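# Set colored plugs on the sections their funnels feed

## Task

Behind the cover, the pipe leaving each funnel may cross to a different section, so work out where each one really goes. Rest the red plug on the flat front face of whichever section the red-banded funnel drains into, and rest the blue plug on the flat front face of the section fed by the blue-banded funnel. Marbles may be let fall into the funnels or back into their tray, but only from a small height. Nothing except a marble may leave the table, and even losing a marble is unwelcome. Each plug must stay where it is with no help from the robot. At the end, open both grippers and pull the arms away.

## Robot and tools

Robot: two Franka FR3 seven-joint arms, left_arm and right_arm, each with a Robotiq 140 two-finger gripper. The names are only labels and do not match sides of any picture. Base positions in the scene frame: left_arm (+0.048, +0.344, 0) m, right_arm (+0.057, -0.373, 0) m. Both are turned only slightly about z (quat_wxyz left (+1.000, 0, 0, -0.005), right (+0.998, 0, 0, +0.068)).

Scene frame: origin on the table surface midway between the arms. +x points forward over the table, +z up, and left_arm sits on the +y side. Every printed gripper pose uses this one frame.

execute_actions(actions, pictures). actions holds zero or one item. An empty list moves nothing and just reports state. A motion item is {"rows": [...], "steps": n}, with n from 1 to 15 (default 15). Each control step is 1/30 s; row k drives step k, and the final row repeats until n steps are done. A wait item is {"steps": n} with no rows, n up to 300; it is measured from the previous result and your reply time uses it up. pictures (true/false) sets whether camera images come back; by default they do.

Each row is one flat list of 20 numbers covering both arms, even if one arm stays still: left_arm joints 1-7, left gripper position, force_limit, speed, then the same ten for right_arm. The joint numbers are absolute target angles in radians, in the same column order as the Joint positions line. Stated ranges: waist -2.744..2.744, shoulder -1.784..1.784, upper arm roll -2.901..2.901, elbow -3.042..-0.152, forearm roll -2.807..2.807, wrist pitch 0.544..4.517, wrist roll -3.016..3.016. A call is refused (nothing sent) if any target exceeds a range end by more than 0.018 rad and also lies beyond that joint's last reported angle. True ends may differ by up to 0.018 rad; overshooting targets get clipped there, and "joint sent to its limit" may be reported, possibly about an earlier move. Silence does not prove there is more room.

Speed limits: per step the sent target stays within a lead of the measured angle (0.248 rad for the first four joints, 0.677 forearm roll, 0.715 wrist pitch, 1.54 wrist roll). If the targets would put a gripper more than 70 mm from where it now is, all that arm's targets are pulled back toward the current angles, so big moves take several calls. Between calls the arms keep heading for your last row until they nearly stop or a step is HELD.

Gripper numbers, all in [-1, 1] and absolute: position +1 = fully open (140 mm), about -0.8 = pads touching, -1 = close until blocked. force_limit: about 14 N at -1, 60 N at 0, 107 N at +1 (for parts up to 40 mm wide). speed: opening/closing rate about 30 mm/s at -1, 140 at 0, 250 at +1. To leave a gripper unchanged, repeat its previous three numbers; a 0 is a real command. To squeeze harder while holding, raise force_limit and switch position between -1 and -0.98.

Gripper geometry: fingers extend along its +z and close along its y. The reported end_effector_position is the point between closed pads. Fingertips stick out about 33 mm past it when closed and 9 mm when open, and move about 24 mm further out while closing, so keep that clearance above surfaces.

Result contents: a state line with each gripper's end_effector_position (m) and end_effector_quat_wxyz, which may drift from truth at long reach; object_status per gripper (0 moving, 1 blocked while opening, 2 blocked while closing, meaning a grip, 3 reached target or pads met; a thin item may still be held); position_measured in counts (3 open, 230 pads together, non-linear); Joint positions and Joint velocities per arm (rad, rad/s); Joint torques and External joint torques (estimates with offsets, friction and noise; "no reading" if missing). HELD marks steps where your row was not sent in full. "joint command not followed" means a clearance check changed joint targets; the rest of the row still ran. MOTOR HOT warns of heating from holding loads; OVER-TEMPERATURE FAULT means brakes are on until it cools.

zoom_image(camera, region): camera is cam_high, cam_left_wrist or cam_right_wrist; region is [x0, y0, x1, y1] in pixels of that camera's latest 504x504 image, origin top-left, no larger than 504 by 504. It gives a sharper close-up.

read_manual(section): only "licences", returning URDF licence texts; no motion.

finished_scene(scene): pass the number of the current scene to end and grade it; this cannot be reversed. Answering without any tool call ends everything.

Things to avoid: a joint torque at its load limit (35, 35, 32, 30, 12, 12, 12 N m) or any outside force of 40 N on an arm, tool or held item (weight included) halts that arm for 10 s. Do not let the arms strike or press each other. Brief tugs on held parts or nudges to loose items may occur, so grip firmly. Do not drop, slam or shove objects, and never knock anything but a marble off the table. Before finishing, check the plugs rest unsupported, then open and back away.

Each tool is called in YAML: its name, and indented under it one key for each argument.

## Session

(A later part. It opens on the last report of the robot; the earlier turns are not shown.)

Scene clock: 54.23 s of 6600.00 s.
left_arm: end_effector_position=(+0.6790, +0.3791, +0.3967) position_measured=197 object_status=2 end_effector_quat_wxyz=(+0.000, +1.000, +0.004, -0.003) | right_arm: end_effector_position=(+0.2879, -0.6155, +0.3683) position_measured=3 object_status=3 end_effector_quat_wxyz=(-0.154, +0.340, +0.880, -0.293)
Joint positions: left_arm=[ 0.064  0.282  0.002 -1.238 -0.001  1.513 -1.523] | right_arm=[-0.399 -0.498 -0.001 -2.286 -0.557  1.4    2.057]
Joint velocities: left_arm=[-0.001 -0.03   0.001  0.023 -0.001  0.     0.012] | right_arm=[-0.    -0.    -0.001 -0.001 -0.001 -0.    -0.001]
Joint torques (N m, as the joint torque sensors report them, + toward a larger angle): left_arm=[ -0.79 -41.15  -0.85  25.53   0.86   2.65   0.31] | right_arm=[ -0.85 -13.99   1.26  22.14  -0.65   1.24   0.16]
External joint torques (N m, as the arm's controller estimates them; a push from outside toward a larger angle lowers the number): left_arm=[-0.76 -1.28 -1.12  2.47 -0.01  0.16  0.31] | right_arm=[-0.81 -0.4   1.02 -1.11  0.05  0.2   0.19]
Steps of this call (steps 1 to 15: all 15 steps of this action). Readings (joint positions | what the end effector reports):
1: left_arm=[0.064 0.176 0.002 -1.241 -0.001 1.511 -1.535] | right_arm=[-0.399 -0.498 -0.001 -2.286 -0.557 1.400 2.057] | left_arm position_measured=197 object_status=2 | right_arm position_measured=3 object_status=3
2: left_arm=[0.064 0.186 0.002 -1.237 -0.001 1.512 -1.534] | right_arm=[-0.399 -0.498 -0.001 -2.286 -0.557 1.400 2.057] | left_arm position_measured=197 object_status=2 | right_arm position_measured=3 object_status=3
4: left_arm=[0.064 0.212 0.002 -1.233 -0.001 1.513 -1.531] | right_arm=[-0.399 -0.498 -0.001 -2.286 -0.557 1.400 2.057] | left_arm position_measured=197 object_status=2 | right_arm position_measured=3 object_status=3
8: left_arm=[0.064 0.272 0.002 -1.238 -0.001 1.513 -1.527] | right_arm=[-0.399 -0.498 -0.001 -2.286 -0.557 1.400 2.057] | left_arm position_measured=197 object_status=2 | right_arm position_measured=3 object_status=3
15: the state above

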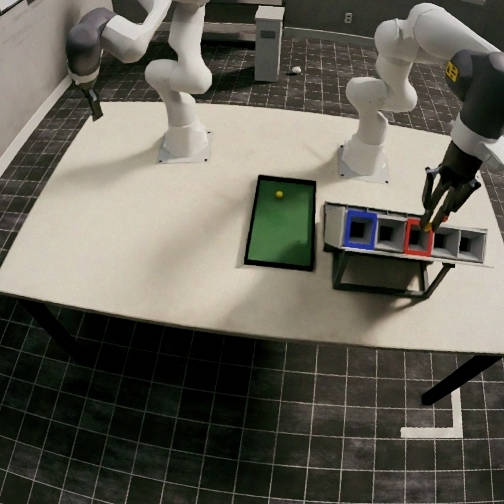

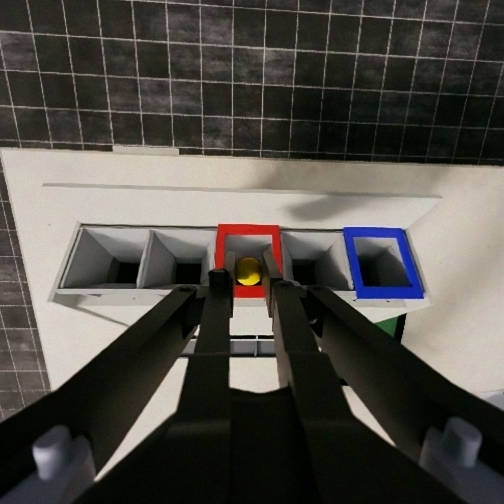

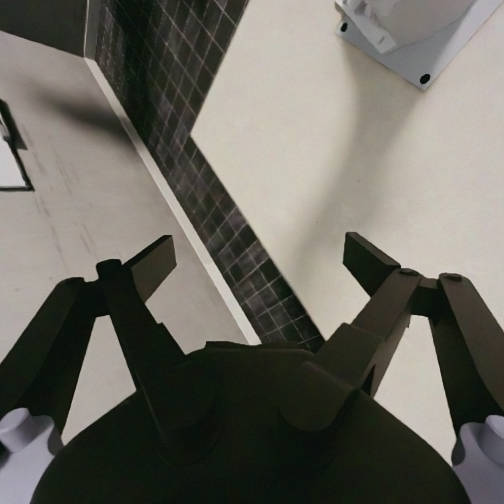

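execute_actions:
  actions:
    - {"rows":[[0.063,0.277,0,-1.235,0,1.514,-1.516,-0.3,-0.6,-0.5,-0.4,-0.5,0,-2.287,-0.557,1.4,2.057,1,0,0]],"steps":8}
  pictures: false

execute_actions:
  actions:
    - {"rows":[[0.063,-0.035,0,-1.3,0,1.4,-1.516,-0.1,-0.6,-0.5,-0.4,-0.5,0,-2.287,-0.557,1.4,2.057,1,0,0]],"steps":10}
  pictures: false

execute_actions:
  actions:
    - {"rows":[[0.3,-1.15,0,-2.65,0,1.55,-1.282,-0.1,-0.6,-0.5,-0.4,-0.5,0,-2.287,-0.557,1.4,2.057,1,0,0]]}
  pictures: false

execute_actions:
  actions:
    - {"steps":25}

execute_actions:
  actions:
    - {"rows":[[0.909,-0.37,0,-2.654,0,2.284,-0.672,-0.1,-0.6,-0.5,-0.4,-0.5,0,-2.287,-0.557,1.4,2.057,1,0,0]]}
  pictures: false

execute_actions:
  actions:
    - {"steps":32}

Scene clock: 62.20 s of 6600.00 s.
left_arm: end_effector_position=(+0.6793, +0.3790, +0.3992) position_measured=167 object_status=0 end_effector_quat_wxyz=(+0.000, +1.000, +0.002, -0.001) | right_arm: end_effector_position=(+0.2879, -0.6155, +0.3683) position_measured=3 object_status=3 end_effector_quat_wxyz=(-0.154, +0.340, +0.880, -0.293)
Joint positions: left_arm=[ 0.064  0.279  0.001 -1.236 -0.001  1.513 -1.52 ] | right_arm=[-0.399 -0.498 -0.001 -2.286 -0.557  1.4    2.057]
Joint velocities: left_arm=[ 0.001  0.001 -0.001  0.    -0.     0.001  0.001] | right_arm=[-0.    -0.    -0.     0.001  0.001 -0.001  0.001]
Joint torques (N m, as the joint torque sensors report them, + toward a larger angle): left_arm=[ -1.22 -41.21  -0.52  25.65   0.78   2.61   0.29] | right_arm=[ -0.23 -13.86   2.77  21.8   -0.69   1.24   0.13]
External joint torques (N m, as the arm's controller estimates them; a push from outside toward a larger angle lowers the number): left_arm=[-1.28 -1.06 -0.85  2.41 -0.09  0.1   0.29] | right_arm=[-0.25 -0.32  2.45 -1.41  0.    0.2   0.16]
Steps of this call (steps 1 to 15: the robot went on to your last target; steps 16 to 90: nothing new was sent; then 4.70 s passed at rest; steps 91 to 98: all 8 steps of this action). Readings (joint positions | what the end effector reports):
91: left_arm=[0.064 0.279 0.001 -1.236 -0.001 1.513 -1.520] | right_arm=[-0.399 -0.498 -0.001 -2.286 -0.557 1.400 2.057] | left_arm position_measured=197 object_status=0 | right_arm position_measured=3 object_status=3
92: left_arm=[0.064 0.279 0.001 -1.236 -0.001 1.513 -1.520] | right_arm=[-0.399 -0.498 -0.001 -2.286 -0.557 1.400 2.057] | left_arm position_measured=197 object_status=0 | right_arm position_measured=3 object_status=3
94: left_arm=[0.064 0.279 0.001 -1.236 -0.001 1.513 -1.520] | right_arm=[-0.399 -0.498 -0.001 -2.286 -0.557 1.400 2.057] | left_arm position_measured=184 object_status=0 | right_arm position_measured=3 object_status=3
98: the state above

Scene clock: 62.53 s of 6600.00 s.
left_arm: end_effector_position=(+0.6028, +0.3748, +0.5462) position_measured=141 object_status=0 end_effector_quat_wxyz=(-0.004, +0.996, +0.002, +0.084) | right_arm: end_effector_position=(+0.2879, -0.6155, +0.3683) position_measured=3 object_status=3 end_effector_quat_wxyz=(-0.154, +0.340, +0.880, -0.293)
Joint positions: left_arm=[ 0.064 -0.024  0.001 -1.288 -0.001  1.432 -1.52 ] | right_arm=[-0.399 -0.498 -0.001 -2.286 -0.557  1.4    2.057]
Joint velocities: left_arm=[-0.    -0.566  0.001  0.083 -0.001 -0.141 -0.   ] | right_arm=[ 0.001  0.    -0.     0.     0.     0.    -0.001]
Joint torques (N m, as the joint torque sensors report them, + toward a larger angle): left_arm=[-1.04 -6.85 -0.92 11.82  0.78  1.77  0.31] | right_arm=[ -0.56 -14.24   2.54  21.35  -0.68   1.09   0.12]
External joint torques (N m, as the arm's controller estimates them; a push from outside toward a larger angle lowers the number): left_arm=[-0.82 -1.28 -0.67  1.79  0.2  -0.35  0.3 ] | right_arm=[-0.55 -0.67  2.24 -1.86  0.02  0.05  0.15]
Steps of this call (steps 1 to 10: all 10 steps of this action). Readings (joint positions | what the end effector reports):
1: left_arm=[0.064 0.263 0.001 -1.254 -0.001 1.505 -1.520] | right_arm=[-0.399 -0.498 -0.001 -2.286 -0.557 1.400 2.057] | left_arm position_measured=167 object_status=0 | right_arm position_measured=3 object_status=3
2: left_arm=[0.064 0.236 0.001 -1.270 -0.001 1.493 -1.520] | right_arm=[-0.399 -0.498 -0.001 -2.286 -0.557 1.400 2.057] | left_arm position_measured=163 object_status=0 | right_arm position_measured=3 object_status=3
4: left_arm=[0.064 0.172 0.001 -1.285 -0.001 1.477 -1.520] | right_arm=[-0.399 -0.498 -0.001 -2.286 -0.557 1.400 2.057] | left_arm position_measured=154 object_status=0 | right_arm position_measured=3 object_status=3
8: left_arm=[0.064 0.028 0.001 -1.293 -0.001 1.444 -1.520] | right_arm=[-0.399 -0.498 -0.001 -2.286 -0.557 1.400 2.057] | left_arm position_measured=141 object_status=0 | right_arm position_measured=3 object_status=3
10: the state above

Scene clock: 63.03 s of 6600.00 s.
left_arm: end_effector_position=(+0.3226, +0.4260, +0.4842) position_measured=141 object_status=3 end_effector_quat_wxyz=(-0.034, +0.990, +0.031, +0.136) | right_arm: end_effector_position=(+0.2879, -0.6155, +0.3683) position_measured=3 object_status=3 end_effector_quat_wxyz=(-0.154, +0.340, +0.880, -0.293)
Joint positions: left_arm=[ 0.297 -1.02   0.003 -2.277 -0.     1.539 -1.345] | right_arm=[-0.399 -0.498 -0.001 -2.286 -0.557  1.4    2.057]
Joint velocities: left_arm=[ 0.005 -1.689 -0.01  -1.705  0.001 -0.001  0.159] | right_arm=[ 0.002  0.    -0.    -0.     0.001 -0.     0.   ]
Joint torques (N m, as the joint torque sensors report them, + toward a larger angle): left_arm=[ 1.81 29.33 -1.77 20.4   0.73  4.32  0.48] | right_arm=[ -1.21 -13.41   2.03  21.04  -0.68   1.26   0.17]
External joint torques (N m, as the arm's controller estimates them; a push from outside toward a larger angle lowers the number): left_arm=[ 2.13 -0.35 -0.8   0.17 -0.08  0.11  0.46] | right_arm=[-1.27  0.2   1.66 -2.2   0.01  0.21  0.2 ]
Steps of this call (steps 1 to 15: all 15 steps of this action). Readings (joint positions | what the end effector reports):
1: left_arm=[0.089 -0.061 -0.012 -1.322 -0.003 1.444 -1.508] | right_arm=[-0.399 -0.498 -0.001 -2.286 -0.557 1.400 2.057] | left_arm position_measured=141 object_status=0 | right_arm position_measured=3 object_status=3
2: left_arm=[0.121 -0.103 -0.015 -1.365 -0.003 1.454 -1.496] | right_arm=[-0.399 -0.498 -0.001 -2.286 -0.557 1.400 2.057] | left_arm position_measured=141 object_status=0 | right_arm position_measured=3 object_status=3
4: left_arm=[0.188 -0.199 -0.009 -1.469 -0.003 1.476 -1.469] | right_arm=[-0.399 -0.498 -0.001 -2.286 -0.557 1.400 2.057] | left_arm position_measured=141 object_status=3 | right_arm position_measured=3 object_status=3
8: left_arm=[0.280 -0.484 0.009 -1.770 -0.001 1.515 -1.408] | right_arm=[-0.399 -0.498 -0.001 -2.286 -0.557 1.400 2.057] | left_arm position_measured=141 object_status=3 | right_arm position_measured=3 object_status=3
15: the state above

Scene clock: 63.87 s of 6600.00 s.
left_arm: end_effector_position=(+0.2640, +0.4082, +0.3329) position_measured=141 object_status=3 end_effector_quat_wxyz=(-0.005, +1.000, +0.004, +0.022) | right_arm: end_effector_position=(+0.2879, -0.6155, +0.3683) position_measured=3 object_status=3 end_effector_quat_wxyz=(-0.154, +0.340, +0.880, -0.293)
Joint positions: left_arm=[ 0.298 -1.147  0.002 -2.649 -0.     1.547 -1.291] | right_arm=[-0.399 -0.498 -0.001 -2.286 -0.557  1.4    2.057]
Joint velocities: left_arm=[ 0.001 -0.     0.    -0.001  0.001  0.002  0.015] | right_arm=[-0.001  0.001 -0.001  0.     0.001  0.001  0.   ]
Joint torques (N m, as the joint torque sensors report them, + toward a larger angle): left_arm=[ 1.69  4.89 -1.04 24.2   0.88  2.97  0.31] | right_arm=[ -0.96 -14.4    2.8   21.78  -0.74   1.33   0.14]
External joint torques (N m, as the arm's controller estimates them; a push from outside toward a larger angle lowers the number): left_arm=[ 1.65  0.03 -0.13  0.84  0.02  0.33  0.31] | right_arm=[-0.94 -0.91  2.52 -1.45 -0.04  0.28  0.17]
Steps of this call (steps 1 to 25: the robot went on to your last target). Readings (joint positions | what the end effector reports):
1: left_arm=[0.297 -1.065 0.003 -2.330 -0.000 1.540 -1.341] | right_arm=[-0.399 -0.498 -0.001 -2.286 -0.557 1.400 2.057] | left_arm position_measured=141 object_status=3 | right_arm position_measured=3 object_status=3
2: left_arm=[0.297 -1.093 0.003 -2.378 -0.000 1.541 -1.338] | right_arm=[-0.399 -0.498 -0.001 -2.286 -0.557 1.400 2.057] | left_arm position_measured=141 object_status=3 | right_arm position_measured=3 object_status=3
4: left_arm=[0.297 -1.120 0.003 -2.471 -0.000 1.543 -1.331] | right_arm=[-0.399 -0.498 -0.001 -2.286 -0.557 1.400 2.057] | left_arm position_measured=141 object_status=3 | right_arm position_measured=3 object_status=3
8: left_arm=[0.298 -1.137 0.002 -2.619 -0.000 1.544 -1.316] | right_arm=[-0.399 -0.498 -0.001 -2.286 -0.557 1.400 2.057] | left_arm position_measured=141 object_status=3 | right_arm position_measured=3 object_status=3
25: the state above

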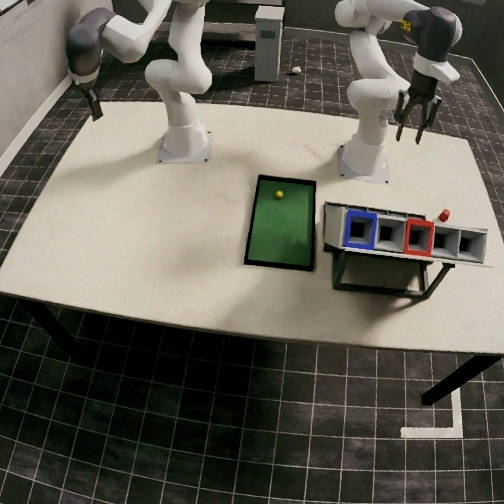

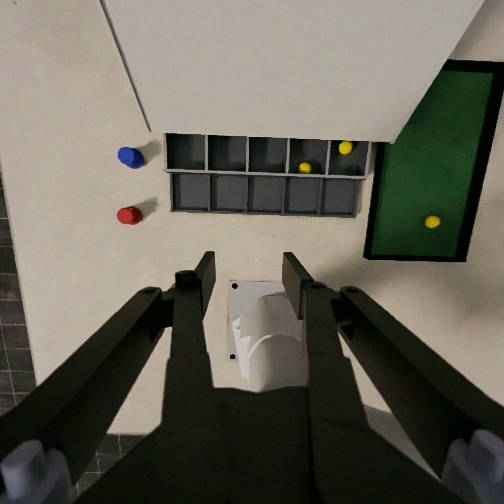

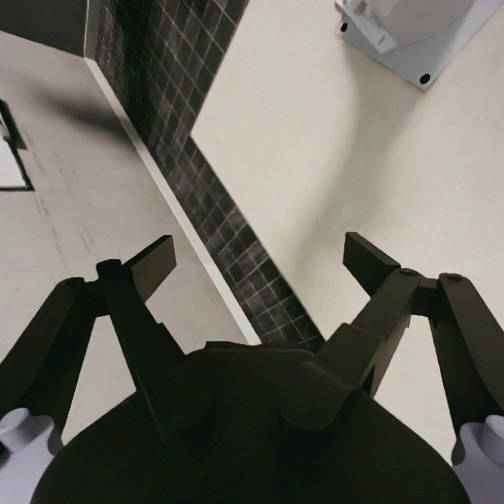

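Scene clock: 64.37 s of 6600.00 s.
left_arm: end_effector_position=(+0.3135, +0.6026, +0.2419) position_measured=141 object_status=3 end_effector_quat_wxyz=(-0.025, +0.995, +0.091, +0.031) | right_arm: end_effector_position=(+0.2879, -0.6155, +0.3683) position_measured=3 object_status=3 end_effector_quat_wxyz=(-0.154, +0.340, +0.880, -0.293)
Joint positions: left_arm=[ 0.785 -0.653 -0.004 -2.645 -0.001  2.071 -0.981] | right_arm=[-0.399 -0.498 -0.001 -2.286 -0.557  1.4    2.057]
Joint velocities: left_arm=[ 0.933  1.496  0.052 -0.004  0.001  0.82   0.643] | right_arm=[ 0.001 -0.     0.001 -0.001  0.     0.    -0.001]
Joint torques (N m, as the joint torque sensors report them, + toward a larger angle): left_arm=[ -3.87 -11.54  -2.2   22.89   0.94   2.23   0.58] | right_arm=[ -1.12 -14.04   2.33  21.47  -0.7    1.19   0.1 ]
External joint torques (N m, as the arm's controller estimates them; a push from outside toward a larger angle lowers the number): left_arm=[1.06 3.87 0.46 2.1  0.31 0.54 0.57] | right_arm=[-1.17 -0.41  1.97 -1.76 -0.01  0.15  0.13]
Steps of this call (steps 1 to 15: all 15 steps of this action). Readings (joint positions | what the end effector reports):
1: left_arm=[0.315 -1.135 0.000 -2.647 -0.001 1.580 -1.272] | right_arm=[-0.399 -0.498 -0.001 -2.286 -0.557 1.400 2.057] | left_arm position_measured=141 object_status=3 | right_arm position_measured=3 object_status=3
2: left_arm=[0.340 -1.113 -0.000 -2.646 -0.001 1.620 -1.253] | right_arm=[-0.399 -0.498 -0.001 -2.286 -0.557 1.400 2.057] | left_arm position_measured=141 object_status=3 | right_arm position_measured=3 object_status=3
4: left_arm=[0.392 -1.062 -0.001 -2.646 -0.001 1.697 -1.214] | right_arm=[-0.399 -0.498 -0.001 -2.286 -0.557 1.400 2.057] | left_arm position_measured=141 object_status=3 | right_arm position_measured=3 object_status=3
8: left_arm=[0.518 -0.940 -0.003 -2.646 -0.001 1.849 -1.131] | right_arm=[-0.399 -0.498 -0.001 -2.286 -0.557 1.400 2.057] | left_arm position_measured=141 object_status=3 | right_arm position_measured=3 object_status=3
15: the state above

Scene clock: 65.43 s of 6600.00 s.
left_arm: end_effector_position=(+0.2932, +0.6518, +0.1497) position_measured=141 object_status=3 end_effector_quat_wxyz=(+0.002, +1.000, +0.007, -0.000) | right_arm: end_effector_position=(+0.2879, -0.6155, +0.3683) position_measured=3 object_status=3 end_effector_quat_wxyz=(-0.154, +0.340, +0.880, -0.293)
Joint positions: left_arm=[ 0.907 -0.371  0.002 -2.655 -0.001  2.281 -0.686] | right_arm=[-0.399 -0.498 -0.001 -2.286 -0.557  1.4    2.057]
Joint velocities: left_arm=[-0.     0.001  0.002 -0.    -0.001  0.002  0.032] | right_arm=[-0.001 -0.002  0.     0.     0.    -0.001 -0.001]
Joint torques (N m, as the joint torque sensors report them, + toward a larger angle): left_arm=[  1.82 -16.47  -1.62  24.56   0.81   2.76   0.26] | right_arm=[ -1.22 -13.76   2.08  21.9   -0.71   1.23   0.19]
External joint torques (N m, as the arm's controller estimates them; a push from outside toward a larger angle lowers the number): left_arm=[ 1.79  0.56 -1.3   2.29  0.19  0.26  0.26] | right_arm=[-1.22 -0.07  1.77 -1.37 -0.01  0.19  0.22]
Steps of this call (steps 1 to 32: the robot went on to your last target). Readings (joint positions | what the end effector reports):
1: left_arm=[0.815 -0.599 -0.003 -2.644 -0.001 2.099 -0.959] | right_arm=[-0.399 -0.498 -0.001 -2.286 -0.557 1.400 2.057] | left_arm position_measured=141 object_status=3 | right_arm position_measured=3 object_status=3
2: left_arm=[0.840 -0.542 -0.002 -2.644 -0.001 2.127 -0.935] | right_arm=[-0.399 -0.498 -0.001 -2.286 -0.557 1.400 2.057] | left_arm position_measured=141 object_status=3 | right_arm position_measured=3 object_status=3
4: left_arm=[0.879 -0.439 0.000 -2.650 -0.001 2.177 -0.885] | right_arm=[-0.399 -0.498 -0.001 -2.286 -0.557 1.400 2.057] | left_arm position_measured=141 object_status=3 | right_arm position_measured=3 object_status=3
8: left_arm=[0.903 -0.373 0.002 -2.661 -0.001 2.231 -0.811] | right_arm=[-0.399 -0.498 -0.001 -2.286 -0.557 1.400 2.057] | left_arm position_measured=141 object_status=3 | right_arm position_measured=3 object_status=3
32: the state above

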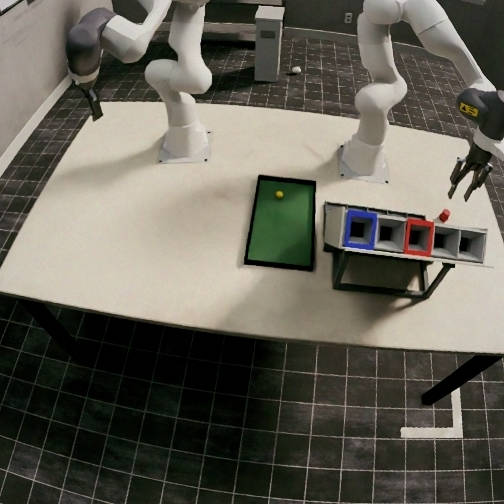

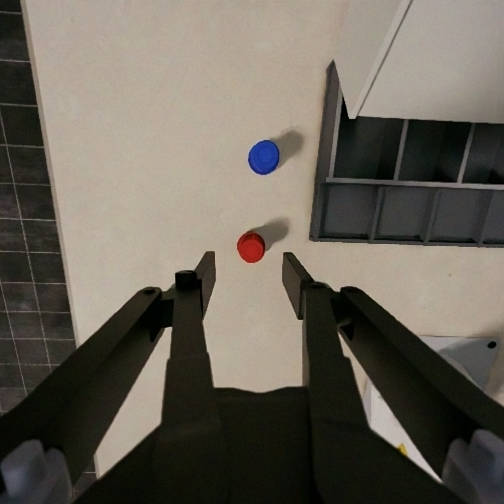

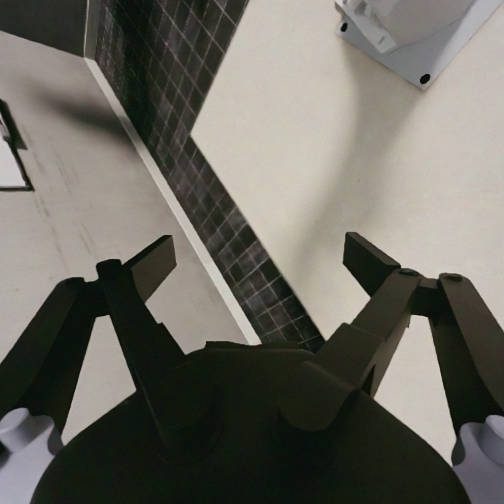

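execute_actions:
  actions:
    - {"rows":[[0.891,-0.26,0,-2.72,0,2.475,-0.69,-0.1,-0.6,-0.5,-0.4,-0.5,0,-2.287,-0.557,1.4,2.057,1,0,0]]}
  pictures: false

execute_actions:
  actions:
    - {"rows":[[0.891,-0.16,0,-2.749,0,2.589,-0.69,-0.1,-0.6,-0.5,-0.4,-0.5,0,-2.287,-0.557,1.4,2.057,1,0,0]]}
  pictures: false

execute_actions:
  actions:
    - {"rows":[[0.891,-0.16,0,-2.749,0,2.589,-0.69,-1,-0.6,-0.5,-0.4,-0.5,0,-2.287,-0.557,1.4,2.057,1,0,0]]}

Scene clock: 71.00 s of 6600.00 s.
left_arm: end_effector_position=(+0.2968, +0.6476, +0.0947) position_measured=141 object_status=3 end_effector_quat_wxyz=(-0.000, +1.000, -0.001, +0.001) | right_arm: end_effector_position=(+0.2879, -0.6155, +0.3683) position_measured=3 object_status=3 end_effector_quat_wxyz=(-0.154, +0.340, +0.880, -0.293)
Joint positions: left_arm=[ 0.893 -0.26   0.001 -2.721 -0.001  2.462 -0.684] | right_arm=[-0.399 -0.498 -0.001 -2.286 -0.557  1.4    2.057]
Joint velocities: left_arm=[ 0.     0.001  0.     0.001 -0.     0.063 -0.008] | right_arm=[ 0.     0.    -0.     0.     0.     0.001 -0.001]
Joint torques (N m, as the joint torque sensors report them, + toward a larger angle): left_arm=[ -1.79 -18.93  -1.69  23.16   0.74   2.8   -0.01] | right_arm=[ -0.37 -14.41   1.74  21.12  -0.73   1.26   0.12]
External joint torques (N m, as the arm's controller estimates them; a push from outside toward a larger angle lowers the number): left_arm=[-1.78  0.09 -1.43  2.78  0.22  0.29 -0.01] | right_arm=[-0.37 -0.8   1.44 -2.12 -0.03  0.22  0.15]
Steps of this call (steps 1 to 30: the robot went on to your last target; steps 31 to 90: nothing new was sent; then 2.07 s passed at rest; steps 91 to 105: all 15 steps of this action). Readings (joint positions | what the end effector reports):
91: left_arm=[0.904 -0.356 0.002 -2.663 -0.001 2.317 -0.677] | right_arm=[-0.399 -0.498 -0.001 -2.286 -0.557 1.400 2.057] | left_arm position_measured=141 object_status=3 | right_arm position_measured=3 object_status=3
92: left_arm=[0.900 -0.329 0.002 -2.676 -0.001 2.347 -0.678] | right_arm=[-0.399 -0.498 -0.001 -2.286 -0.557 1.400 2.057] | left_arm position_measured=141 object_status=3 | right_arm position_measured=3 object_status=3
94: left_arm=[0.896 -0.284 0.001 -2.704 -0.001 2.386 -0.679] | right_arm=[-0.399 -0.498 -0.001 -2.286 -0.557 1.400 2.057] | left_arm position_measured=141 object_status=3 | right_arm position_measured=3 object_status=3
98: left_arm=[0.894 -0.260 0.001 -2.722 -0.001 2.430 -0.682] | right_arm=[-0.399 -0.498 -0.001 -2.286 -0.557 1.400 2.057] | left_arm position_measured=141 object_status=3 | right_arm position_measured=3 object_status=3
105: the state above

Scene clock: 71.50 s of 6600.00 s.
left_arm: end_effector_position=(+0.2936, +0.6437, +0.0554) position_measured=141 object_status=3 end_effector_quat_wxyz=(+0.004, +1.000, +0.000, -0.003) | right_arm: end_effector_position=(+0.2879, -0.6155, +0.3683) position_measured=3 object_status=3 end_effector_quat_wxyz=(-0.154, +0.340, +0.880, -0.293)
Joint positions: left_arm=[ 0.893 -0.161  0.001 -2.75  -0.001  2.58  -0.686] | right_arm=[-0.399 -0.498 -0.001 -2.286 -0.557  1.4    2.057]
Joint velocities: left_arm=[-0.    -0.001  0.001 -0.002 -0.001  0.041 -0.001] | right_arm=[-0.001  0.    -0.    -0.001  0.002  0.    -0.   ]
Joint torques (N m, as the joint torque sensors report them, + toward a larger angle): left_arm=[ -1.27 -19.65  -1.02  20.92   0.71   2.95  -0.02] | right_arm=[ -1.49 -13.9    2.24  22.11  -0.77   1.26   0.03]
External joint torques (N m, as the arm's controller estimates them; a push from outside toward a larger angle lowers the number): left_arm=[-1.27  1.06 -0.86  2.41  0.27  0.47 -0.02] | right_arm=[-1.48 -0.34  1.94 -1.08 -0.08  0.23  0.06]
Steps of this call (steps 1 to 15: all 15 steps of this action). Readings (joint positions | what the end effector reports):
1: left_arm=[0.893 -0.245 0.001 -2.722 -0.001 2.486 -0.684] | right_arm=[-0.399 -0.498 -0.001 -2.286 -0.557 1.400 2.057] | left_arm position_measured=141 object_status=3 | right_arm position_measured=3 object_status=3
2: left_arm=[0.893 -0.220 0.001 -2.726 -0.001 2.506 -0.684] | right_arm=[-0.399 -0.498 -0.001 -2.286 -0.557 1.400 2.057] | left_arm position_measured=141 object_status=3 | right_arm position_measured=3 object_status=3
4: left_arm=[0.893 -0.182 0.001 -2.741 -0.001 2.531 -0.685] | right_arm=[-0.399 -0.498 -0.001 -2.286 -0.557 1.400 2.057] | left_arm position_measured=141 object_status=3 | right_arm position_measured=3 object_status=3
8: left_arm=[0.893 -0.162 0.001 -2.750 -0.001 2.559 -0.685] | right_arm=[-0.399 -0.498 -0.001 -2.286 -0.557 1.400 2.057] | left_arm position_measured=141 object_status=3 | right_arm position_measured=3 object_status=3
15: the state above

Scene clock: 72.00 s of 6600.00 s.
left_arm: end_effector_position=(+0.2949, +0.6453, +0.0560) position_measured=190 object_status=0 end_effector_quat_wxyz=(+0.001, +1.000, +0.000, -0.001) | right_arm: end_effector_position=(+0.2879, -0.6155, +0.3682) position_measured=3 object_status=3 end_effector_quat_wxyz=(-0.154, +0.340, +0.880, -0.293)
Joint positions: left_arm=[ 0.893 -0.161  0.001 -2.75  -0.001  2.585 -0.686] | right_arm=[-0.399 -0.498 -0.001 -2.286 -0.557  1.4    2.057]
Joint velocities: left_arm=[ 0.     0.    -0.     0.001  0.002  0.     0.   ] | right_arm=[-0.    -0.001  0.001 -0.001  0.001  0.001  0.   ]
Joint torques (N m, as the joint torque sensors report them, + toward a larger angle): left_arm=[ -1.26 -19.8   -1.42  21.25   0.6    2.97  -0.13] | right_arm=[ -0.73 -14.65   2.35  21.19  -0.67   1.26   0.04]
External joint torques (N m, as the arm's controller estimates them; a push from outside toward a larger angle lowers the number): left_arm=[-1.25  0.99 -1.25  2.57  0.16  0.45 -0.13] | right_arm=[-0.76 -1.03  2.   -2.07  0.02  0.22  0.07]
Steps of this call (steps 1 to 15: all 15 steps of this action). Readings (joint positions | what the end effector reports):
1: left_arm=[0.893 -0.161 0.001 -2.750 -0.001 2.581 -0.686] | right_arm=[-0.399 -0.498 -0.001 -2.286 -0.557 1.400 2.057] | left_arm position_measured=141 object_status=0 | right_arm position_measured=3 object_status=3
2: left_arm=[0.893 -0.161 0.001 -2.750 -0.001 2.582 -0.686] | right_arm=[-0.399 -0.498 -0.001 -2.286 -0.557 1.400 2.057] | left_arm position_measured=145 object_status=0 | right_arm position_measured=3 object_status=3
4: left_arm=[0.893 -0.161 0.001 -2.750 -0.001 2.583 -0.686] | right_arm=[-0.399 -0.498 -0.001 -2.286 -0.557 1.400 2.057] | left_arm position_measured=155 object_status=0 | right_arm position_measured=3 object_status=3
8: left_arm=[0.893 -0.161 0.001 -2.750 -0.001 2.585 -0.686] | right_arm=[-0.399 -0.498 -0.001 -2.286 -0.557 1.400 2.057] | left_arm position_measured=173 object_status=0 | right_arm position_measured=3 object_status=3
15: the state above

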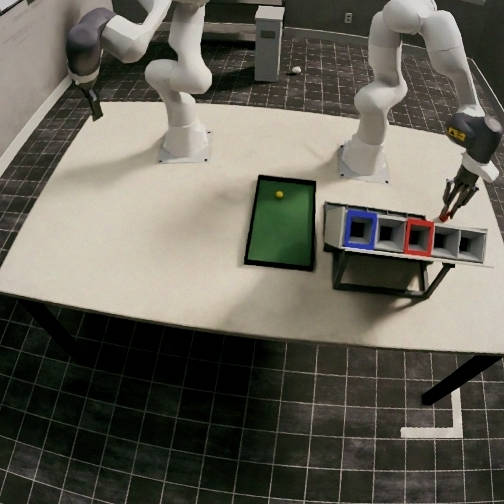

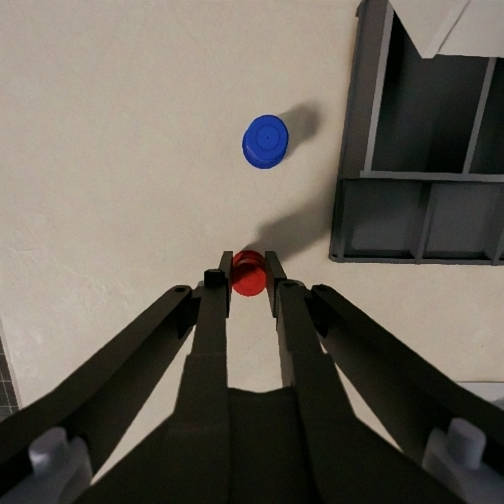

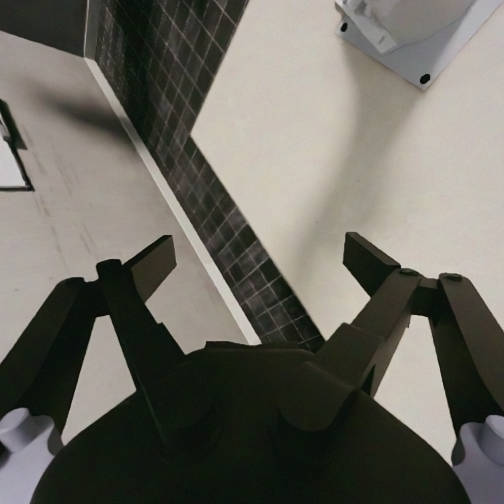

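execute_actions:
  actions:
    - {"rows":[[0.891,-0.37,0,-2.654,0,2.284,-0.9,-1,-0.6,-0.5,-0.4,-0.5,0,-2.287,-0.557,1.4,2.057,1,0,0]],"steps":12}
  pictures: false

execute_actions:
  actions:
    - {"rows":[[-0.369,-0.644,0,-2.893,0,2.249,-1.948,-1,-0.6,-0.5,-0.4,-0.5,0,-2.287,-0.557,1.4,2.057,1,0,0]]}
  pictures: false

execute_actions:
  actions:
    - {"steps":25}
  pictures: false

execute_actions:
  actions:
    - {"rows":[[-0.369,-0.4995,0,-2.96,0,2.475,-1.948,-1,-0.6,-0.5,-0.4,-0.5,0,-2.287,-0.557,1.4,2.057,1,0,0]]}

Scene clock: 78.57 s of 6600.00 s.
left_arm: end_effector_position=(+0.3062, +0.6588, +0.1545) position_measured=190 object_status=2 end_effector_quat_wxyz=(-0.013, +0.997, +0.075, +0.014) | right_arm: end_effector_position=(+0.2879, -0.6155, +0.3682) position_measured=3 object_status=3 end_effector_quat_wxyz=(-0.154, +0.340, +0.880, -0.293)
Joint positions: left_arm=[ 0.893 -0.371  0.001 -2.652 -0.001  2.319 -0.836] | right_arm=[-0.399 -0.498 -0.001 -2.286 -0.557  1.4    2.057]
Joint velocities: left_arm=[-0.001 -0.001  0.    -0.023 -0.    -0.205 -0.197] | right_arm=[-0.001 -0.001  0.002  0.002  0.001  0.     0.001]
Joint torques (N m, as the joint torque sensors report them, + toward a larger angle): left_arm=[ -1.39 -16.11  -1.16  24.8    0.86   2.39  -0.01] | right_arm=[ -0.99 -14.04   2.38  21.58  -0.66   1.18   0.22]
External joint torques (N m, as the arm's controller estimates them; a push from outside toward a larger angle lowers the number): left_arm=[-1.36  1.5  -0.77  1.66  0.22 -0.4  -0.02] | right_arm=[-1.03 -0.36  2.02 -1.71  0.04  0.13  0.25]
Steps of this call (steps 1 to 15: the robot went on to your last target; steps 16 to 90: nothing new was sent; then 3.17 s passed at rest; steps 91 to 102: all 12 steps of this action). Readings (joint positions | what the end effector reports):
91: left_arm=[0.893 -0.184 0.001 -2.743 -0.001 2.543 -0.701] | right_arm=[-0.399 -0.498 -0.001 -2.286 -0.557 1.400 2.057] | left_arm position_measured=190 object_status=2 | right_arm position_measured=3 object_status=3
92: left_arm=[0.893 -0.225 0.001 -2.728 -0.001 2.503 -0.717] | right_arm=[-0.399 -0.498 -0.001 -2.286 -0.557 1.400 2.057] | left_arm position_measured=190 object_status=2 | right_arm position_measured=3 object_status=3
94: left_arm=[0.893 -0.307 0.001 -2.684 -0.001 2.433 -0.752] | right_arm=[-0.399 -0.498 -0.001 -2.286 -0.557 1.400 2.057] | left_arm position_measured=190 object_status=2 | right_arm position_measured=3 object_status=3
98: left_arm=[0.893 -0.370 0.001 -2.649 -0.001 2.359 -0.803] | right_arm=[-0.399 -0.498 -0.001 -2.286 -0.557 1.400 2.057] | left_arm position_measured=190 object_status=2 | right_arm position_measured=3 object_status=3
102: the state above

Scene clock: 79.07 s of 6600.00 s.
left_arm: end_effector_position=(+0.3686, +0.3416, +0.1422) position_measured=190 object_status=2 end_effector_quat_wxyz=(+0.001, +1.000, +0.022, +0.006) | right_arm: end_effector_position=(+0.2879, -0.6155, +0.3682) position_measured=3 object_status=3 end_effector_quat_wxyz=(-0.154, +0.340, +0.880, -0.293)
Joint positions: left_arm=[ 0.003 -0.639  0.    -2.887 -0.001  2.261 -1.621] | right_arm=[-0.399 -0.498 -0.001 -2.286 -0.557  1.4    2.057]
Joint velocities: left_arm=[-1.956 -0.029 -0.092 -0.024  0.001 -0.036 -0.928] | right_arm=[-0.001  0.     0.001 -0.     0.001 -0.001 -0.   ]
Joint torques (N m, as the joint torque sensors report them, + toward a larger angle): left_arm=[ 7.21 -9.17  3.83 21.74  0.8   1.75 -0.31] | right_arm=[ -0.59 -13.77   2.57  21.79  -0.68   1.21   0.03]
External joint torques (N m, as the arm's controller estimates them; a push from outside toward a larger angle lowers the number): left_arm=[-1.73 -0.86 -0.13  0.12  0.13 -0.58 -0.29] | right_arm=[-0.61 -0.21  2.24 -1.44  0.02  0.16  0.06]
Steps of this call (steps 1 to 15: all 15 steps of this action). Readings (joint positions | what the end effector reports):
1: left_arm=[0.865 -0.397 0.011 -2.681 -0.001 2.317 -0.891] | right_arm=[-0.399 -0.498 -0.001 -2.286 -0.557 1.400 2.057] | left_arm position_measured=190 object_status=2 | right_arm position_measured=3 object_status=3
2: left_arm=[0.824 -0.439 0.012 -2.721 -0.001 2.310 -0.951] | right_arm=[-0.399 -0.498 -0.001 -2.286 -0.557 1.400 2.057] | left_arm position_measured=190 object_status=2 | right_arm position_measured=3 object_status=3
4: left_arm=[0.725 -0.516 0.008 -2.785 -0.001 2.297 -1.077] | right_arm=[-0.399 -0.498 -0.001 -2.286 -0.557 1.400 2.057] | left_arm position_measured=190 object_status=2 | right_arm position_measured=3 object_status=3
8: left_arm=[0.483 -0.606 0.003 -2.858 -0.001 2.277 -1.321] | right_arm=[-0.399 -0.498 -0.001 -2.286 -0.557 1.400 2.057] | left_arm position_measured=190 object_status=2 | right_arm position_measured=3 object_status=3
15: the state above

Scene clock: 79.90 s of 6600.00 s.
left_arm: end_effector_position=(+0.3412, +0.2275, +0.1398) position_measured=190 object_status=2 end_effector_quat_wxyz=(-0.000, +1.000, -0.013, +0.000) | right_arm: end_effector_position=(+0.2879, -0.6155, +0.3682) position_measured=3 object_status=3 end_effector_quat_wxyz=(-0.154, +0.340, +0.880, -0.293)
Joint positions: left_arm=[-0.367 -0.641 -0.002 -2.892 -0.001  2.252 -1.922] | right_arm=[-0.399 -0.498 -0.001 -2.286 -0.557  1.4    2.057]
Joint velocities: left_arm=[-0.    -0.     0.    -0.001 -0.    -0.    -0.072] | right_arm=[-0.001  0.    -0.001 -0.001 -0.     0.    -0.001]
Joint torques (N m, as the joint torque sensors report them, + toward a larger angle): left_arm=[-1.65 -9.62 -0.04 23.85  0.82  2.07 -0.08] | right_arm=[ -1.4  -13.81   2.03  22.38  -0.74   1.19   0.18]
External joint torques (N m, as the arm's controller estimates them; a push from outside toward a larger angle lowers the number): left_arm=[-1.65 -1.35  0.55  1.2   0.12 -0.44 -0.08] | right_arm=[-1.38 -0.29  1.74 -0.81 -0.04  0.15  0.21]
Steps of this call (steps 1 to 25: the robot went on to your last target). Readings (joint positions | what the end effector reports):
1: left_arm=[-0.067 -0.639 -0.000 -2.887 -0.001 2.260 -1.650] | right_arm=[-0.399 -0.498 -0.001 -2.286 -0.557 1.400 2.057] | left_arm position_measured=190 object_status=2 | right_arm position_measured=3 object_status=3
2: left_arm=[-0.138 -0.640 -0.000 -2.888 -0.001 2.259 -1.677] | right_arm=[-0.399 -0.498 -0.001 -2.286 -0.557 1.400 2.057] | left_arm position_measured=190 object_status=2 | right_arm position_measured=3 object_status=3
4: left_arm=[-0.265 -0.641 -0.003 -2.889 -0.001 2.258 -1.728] | right_arm=[-0.399 -0.498 -0.001 -2.286 -0.557 1.400 2.057] | left_arm position_measured=190 object_status=2 | right_arm position_measured=3 object_status=3
8: left_arm=[-0.351 -0.641 -0.006 -2.891 -0.001 2.254 -1.805] | right_arm=[-0.399 -0.498 -0.001 -2.286 -0.557 1.400 2.057] | left_arm position_measured=190 object_status=2 | right_arm position_measured=3 object_status=3
25: the state above

Scene clock: 80.40 s of 6600.00 s.
left_arm: end_effector_position=(+0.3402, +0.2279, +0.0852) position_measured=190 object_status=2 end_effector_quat_wxyz=(+0.000, +1.000, -0.004, +0.000) | right_arm: end_effector_position=(+0.2879, -0.6155, +0.3682) position_measured=3 object_status=3 end_effector_quat_wxyz=(-0.154, +0.340, +0.880, -0.293)
Joint positions: left_arm=[-0.367 -0.502 -0.002 -2.961 -0.001  2.46  -1.94 ] | right_arm=[-0.399 -0.498 -0.001 -2.286 -0.557  1.4    2.057]
Joint velocities: left_arm=[ 0.001 -0.001 -0.001  0.    -0.002  0.072 -0.014] | right_arm=[ 0.001  0.     0.001 -0.001 -0.     0.    -0.001]
Joint torques (N m, as the joint torque sensors report them, + toward a larger angle): left_arm=[-1.99 -8.7   0.53 22.75  0.65  2.88 -0.07] | right_arm=[ -0.06 -13.46   1.77  21.66  -0.73   1.23   0.06]
External joint torques (N m, as the arm's controller estimates them; a push from outside toward a larger angle lowers the number): left_arm=[-2.    1.95  0.99  2.45  0.1   0.41 -0.07] | right_arm=[-0.07  0.18  1.45 -1.6  -0.03  0.19  0.09]
Steps of this call (steps 1 to 15: all 15 steps of this action). Readings (joint positions | what the end effector reports):
1: left_arm=[-0.367 -0.618 -0.002 -2.899 -0.001 2.292 -1.925] | right_arm=[-0.399 -0.498 -0.001 -2.286 -0.557 1.400 2.057] | left_arm position_measured=190 object_status=2 | right_arm position_measured=3 object_status=3
2: left_arm=[-0.367 -0.581 -0.002 -2.914 -0.001 2.327 -1.927] | right_arm=[-0.399 -0.498 -0.001 -2.286 -0.557 1.400 2.057] | left_arm position_measured=190 object_status=2 | right_arm position_measured=3 object_status=3
4: left_arm=[-0.367 -0.528 -0.002 -2.945 -0.001 2.372 -1.930] | right_arm=[-0.399 -0.498 -0.001 -2.286 -0.557 1.400 2.057] | left_arm position_measured=190 object_status=2 | right_arm position_measured=3 object_status=3
8: left_arm=[-0.367 -0.502 -0.002 -2.961 -0.001 2.424 -1.935] | right_arm=[-0.399 -0.498 -0.001 -2.286 -0.557 1.400 2.057] | left_arm position_measured=190 object_status=2 | right_arm position_measured=3 object_status=3
15: the state above

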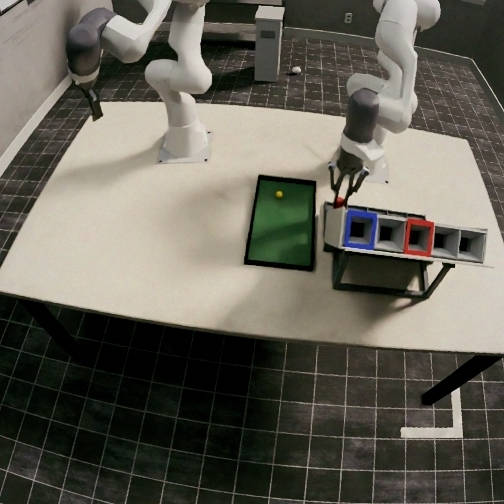

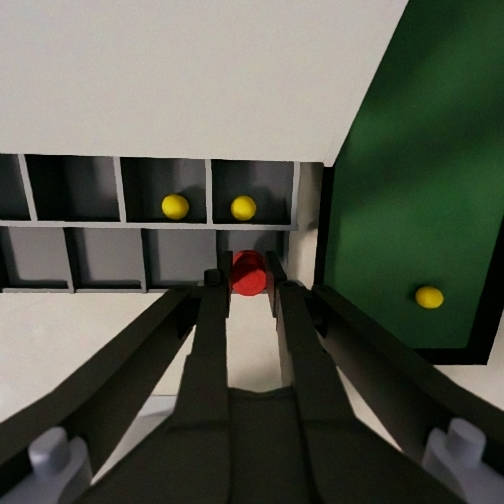

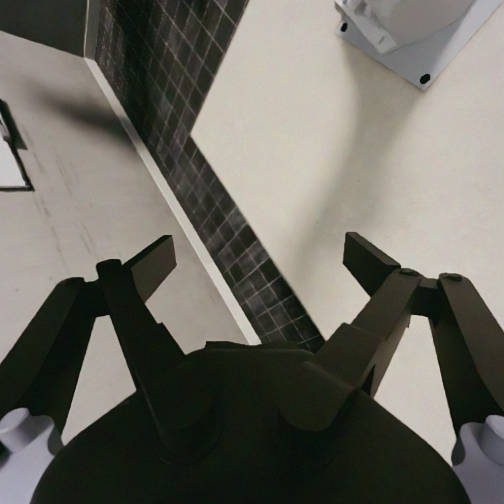

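execute_actions:
  actions: []

Scene clock: 91.17 s of 6600.00 s.
left_arm: end_effector_position=(+0.3436, +0.2266, +0.0862) position_measured=190 object_status=2 end_effector_quat_wxyz=(+0.002, +1.000, -0.002, +0.006) | right_arm: end_effector_position=(+0.2879, -0.6155, +0.3682) position_measured=3 object_status=3 end_effector_quat_wxyz=(-0.154, +0.340, +0.880, -0.293)
Joint positions: left_arm=[-0.367 -0.502 -0.002 -2.961 -0.001  2.472 -1.944] | right_arm=[-0.399 -0.498 -0.001 -2.286 -0.557  1.4    2.057]
Joint velocities: left_arm=[-0.001 -0.001  0.     0.001 -0.002 -0.     0.   ] | right_arm=[ 0.001  0.    -0.002 -0.001  0.     0.001 -0.   ]
Joint torques (N m, as the joint torque sensors report them, + toward a larger angle): left_arm=[-1.54 -8.38  0.51 23.33  0.67  2.97 -0.1 ] | right_arm=[ -0.44 -14.06   2.89  21.79  -0.61   1.16   0.05]
External joint torques (N m, as the arm's controller estimates them; a push from outside toward a larger angle lowers the number): left_arm=[-1.54  2.35  0.98  2.84  0.11  0.42 -0.1 ] | right_arm=[-0.39 -0.49  2.65 -1.42  0.1   0.13  0.08]
Steps of this call (steps 1 to 30: the robot went on to your last target; steps 31 to 90: nothing new was sent; then 7.77 s passed at rest). Readings (joint positions | what the end effector reports):
1: left_arm=[-0.367 -0.502 -0.002 -2.961 -0.001 2.463 -1.940] | right_arm=[-0.399 -0.498 -0.001 -2.286 -0.557 1.400 2.057] | left_arm position_measured=190 object_status=2 | right_arm position_measured=3 object_status=3
2: left_arm=[-0.367 -0.502 -0.002 -2.961 -0.001 2.464 -1.941] | right_arm=[-0.399 -0.498 -0.001 -2.286 -0.557 1.400 2.057] | left_arm position_measured=190 object_status=2 | right_arm position_measured=3 object_status=3
4: left_arm=[-0.367 -0.502 -0.002 -2.961 -0.001 2.467 -1.941] | right_arm=[-0.399 -0.498 -0.001 -2.286 -0.557 1.400 2.057] | left_arm position_measured=190 object_status=2 | right_arm position_measured=3 object_status=3
8: left_arm=[-0.367 -0.502 -0.002 -2.961 -0.001 2.470 -1.942] | right_arm=[-0.399 -0.498 -0.001 -2.286 -0.557 1.400 2.057] | left_arm position_measured=190 object_status=2 | right_arm position_measured=3 object_status=3
90: the state above
All arms were judged still, so your last target was given up. Only a new action makes them travel on or press farther. Fingers that are still opening or closing keep moving.

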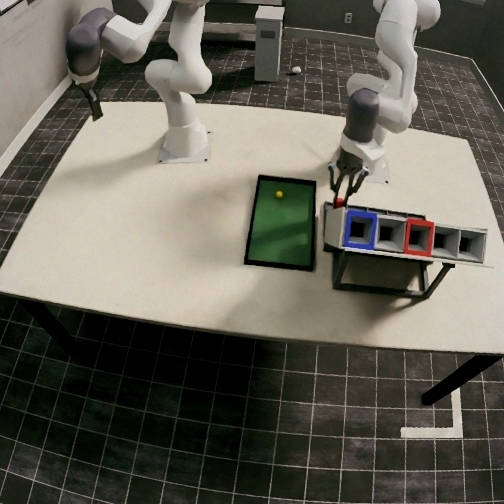

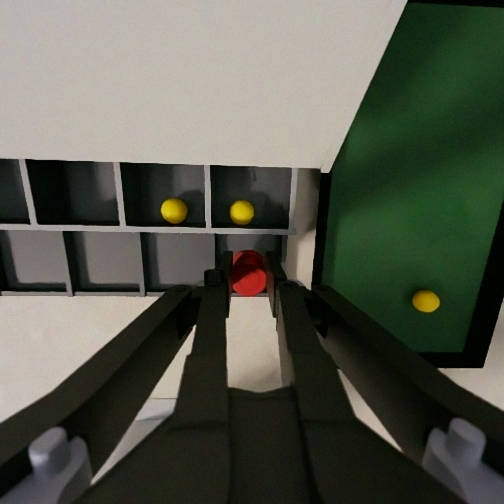

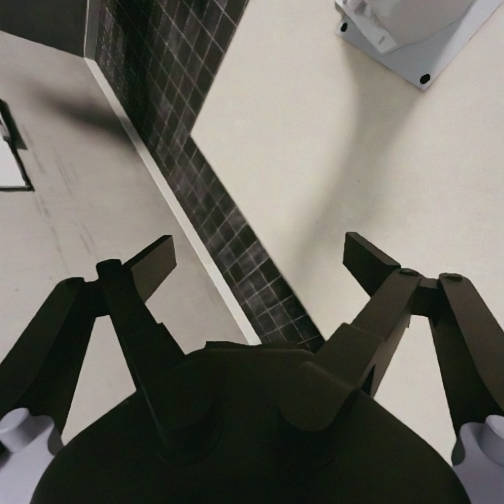

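execute_actions:
  actions:
    - {"rows":[[-0.375,-0.475,0,-2.966,0,2.51,-1.948,-1,-0.6,-0.5,-0.4,-0.5,0,-2.287,-0.557,1.4,2.057,1,0,0],[-0.375,-0.475,0,-2.966,0,2.51,-1.948,-1,-0.6,-0.5,-0.4,-0.5,0,-2.287,-0.557,1.4,2.057,1,0,0],[-0.375,-0.475,0,-2.966,0,2.51,-1.948,-1,-0.6,-0.5,-0.4,-0.5,0,-2.287,-0.557,1.4,2.057,1,0,0],[-0.375,-0.45,0,-2.972,0,2.54,-1.948,-1,-0.6,-0.5,-0.4,-0.5,0,-2.287,-0.557,1.4,2.057,1,0,0],[-0.375,-0.45,0,-2.972,0,2.54,-1.948,-1,-0.6,-0.5,-0.4,-0.5,0,-2.287,-0.557,1.4,2.057,1,0,0],[-0.375,-0.45,0,-2.972,0,2.54,-1.948,-1,-0.6,-0.5,-0.4,-0.5,0,-2.287,-0.557,1.4,2.057,1,0,0],[-0.375,-0.422,0,-2.977,0,2.556,-1.948,-1,-0.6,-0.5,-0.4,-0.5,0,-2.287,-0.557,1.4,2.057,1,0,0]]}
  pictures: false

execute_actions:
  actions:
    - {"steps":15}

Scene clock: 98.30 s of 6600.00 s.
left_arm: end_effector_position=(+0.3376, +0.2271, +0.0629) position_measured=190 object_status=2 end_effector_quat_wxyz=(-0.001, +1.000, -0.005, -0.003) | right_arm: end_effector_position=(+0.2879, -0.6155, +0.3682) position_measured=3 object_status=3 end_effector_quat_wxyz=(-0.154, +0.340, +0.880, -0.293)
Joint positions: left_arm=[-0.373 -0.426 -0.001 -2.977 -0.001  2.543 -1.944] | right_arm=[-0.399 -0.498 -0.001 -2.286 -0.557  1.4    2.057]
Joint velocities: left_arm=[-0.002  0.006 -0.    -0.    -0.001  0.047  0.   ] | right_arm=[-0.     0.    -0.001  0.     0.001 -0.001  0.   ]
Joint torques (N m, as the joint torque sensors report them, + toward a larger angle): left_arm=[-1.36 -9.89  0.06 20.36  0.65  3.22  0.04] | right_arm=[  0.02 -15.11   1.88  21.83  -0.69   1.24   0.2 ]
External joint torques (N m, as the arm's controller estimates them; a push from outside toward a larger angle lowers the number): left_arm=[-1.28  2.11  0.56  1.18  0.15  0.93  0.04] | right_arm=[ 0.07 -1.55  1.63 -1.41  0.01  0.21  0.24]
Steps of this call (steps 1 to 90: nothing new was sent; then 3.63 s passed at rest; steps 91 to 105: all 15 steps of this action). Readings (joint positions | what the end effector reports):
91: left_arm=[-0.368 -0.497 -0.001 -2.961 -0.001 2.479 -1.944] | right_arm=[-0.399 -0.498 -0.001 -2.286 -0.557 1.400 2.057] | left_arm position_measured=190 object_status=2 | right_arm position_measured=3 object_status=3
92: left_arm=[-0.370 -0.491 -0.001 -2.962 -0.001 2.484 -1.944] | right_arm=[-0.399 -0.498 -0.001 -2.286 -0.557 1.400 2.057] | left_arm position_measured=190 object_status=2 | right_arm position_measured=3 object_status=3
94: left_arm=[-0.372 -0.478 -0.001 -2.964 -0.001 2.497 -1.944] | right_arm=[-0.399 -0.498 -0.001 -2.286 -0.557 1.400 2.057] | left_arm position_measured=190 object_status=2 | right_arm position_measured=3 object_status=3
98: left_arm=[-0.373 -0.443 -0.001 -2.972 -0.001 2.524 -1.944] | right_arm=[-0.399 -0.498 -0.001 -2.286 -0.557 1.400 2.057] | left_arm position_measured=190 object_status=2 | right_arm position_measured=3 object_status=3
105: the state above

Scene clock: 98.80 s of 6600.00 s.
left_arm: end_effector_position=(+0.3400, +0.2261, +0.0631) position_measured=190 object_status=2 end_effector_quat_wxyz=(+0.000, +1.000, -0.005, +0.000) | right_arm: end_effector_position=(+0.2879, -0.6155, +0.3682) position_measured=3 object_status=3 end_effector_quat_wxyz=(-0.154, +0.340, +0.880, -0.293)
Joint positions: left_arm=[-0.373 -0.424 -0.001 -2.977 -0.001  2.553 -1.944] | right_arm=[-0.399 -0.498 -0.001 -2.286 -0.557  1.4    2.057]
Joint velocities: left_arm=[-0.001 -0.001  0.001  0.    -0.001  0.004  0.   ] | right_arm=[-0.     0.    -0.    -0.001 -0.001 -0.001 -0.   ]
Joint torques (N m, as the joint torque sensors report them, + toward a larger angle): left_arm=[ -1.76 -10.03  -0.52  21.33   0.57   2.98  -0.06] | right_arm=[ -0.83 -14.97   2.62  22.24  -0.65   1.25   0.07]
External joint torques (N m, as the arm's controller estimates them; a push from outside toward a larger angle lowers the number): left_arm=[-1.76  2.02 -0.12  2.17  0.08  0.47 -0.06] | right_arm=[-0.81 -1.51  2.34 -0.88  0.05  0.22  0.1 ]
Steps of this call (steps 1 to 15: the robot went on to your last target). Readings (joint positions | what the end effector reports):
1: left_arm=[-0.373 -0.426 -0.001 -2.977 -0.001 2.545 -1.944] | right_arm=[-0.399 -0.498 -0.001 -2.286 -0.557 1.400 2.057] | left_arm position_measured=190 object_status=2 | right_arm position_measured=3 object_status=3
2: left_arm=[-0.373 -0.425 -0.001 -2.977 -0.001 2.546 -1.944] | right_arm=[-0.399 -0.498 -0.001 -2.286 -0.557 1.400 2.057] | left_arm position_measured=190 object_status=2 | right_arm position_measured=3 object_status=3
4: left_arm=[-0.373 -0.425 -0.001 -2.977 -0.001 2.548 -1.944] | right_arm=[-0.399 -0.498 -0.001 -2.286 -0.557 1.400 2.057] | left_arm position_measured=190 object_status=2 | right_arm position_measured=3 object_status=3
8: left_arm=[-0.373 -0.424 -0.001 -2.977 -0.001 2.551 -1.944] | right_arm=[-0.399 -0.498 -0.001 -2.286 -0.557 1.400 2.057] | left_arm position_measured=190 object_status=2 | right_arm position_measured=3 object_status=3
15: the state above
All arms were judged still, so your last target was given up. Only a new action makes them travel on or press farther. Fingers that are still opening or closing keep moving.

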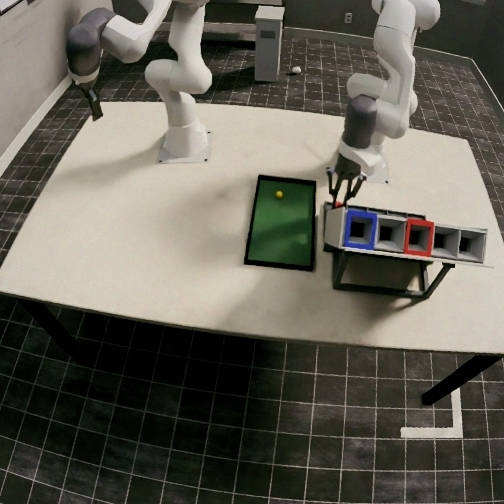

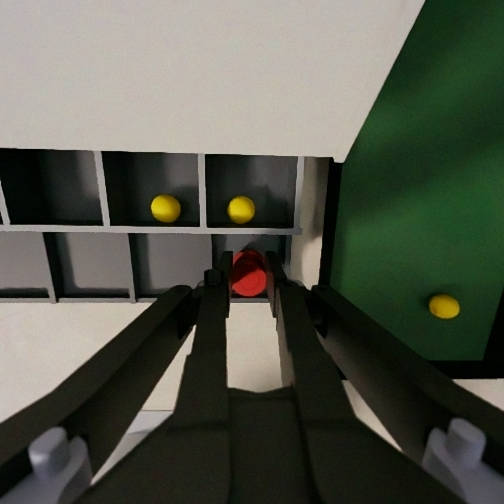

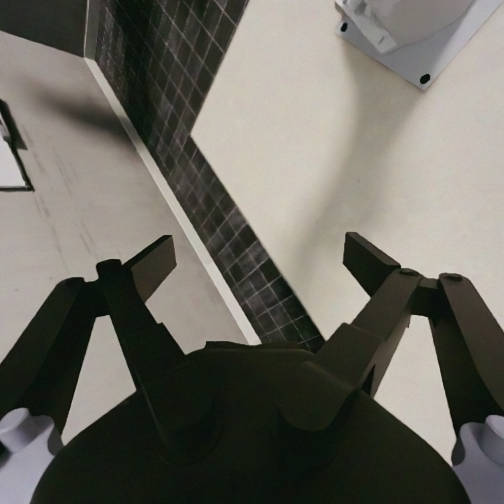

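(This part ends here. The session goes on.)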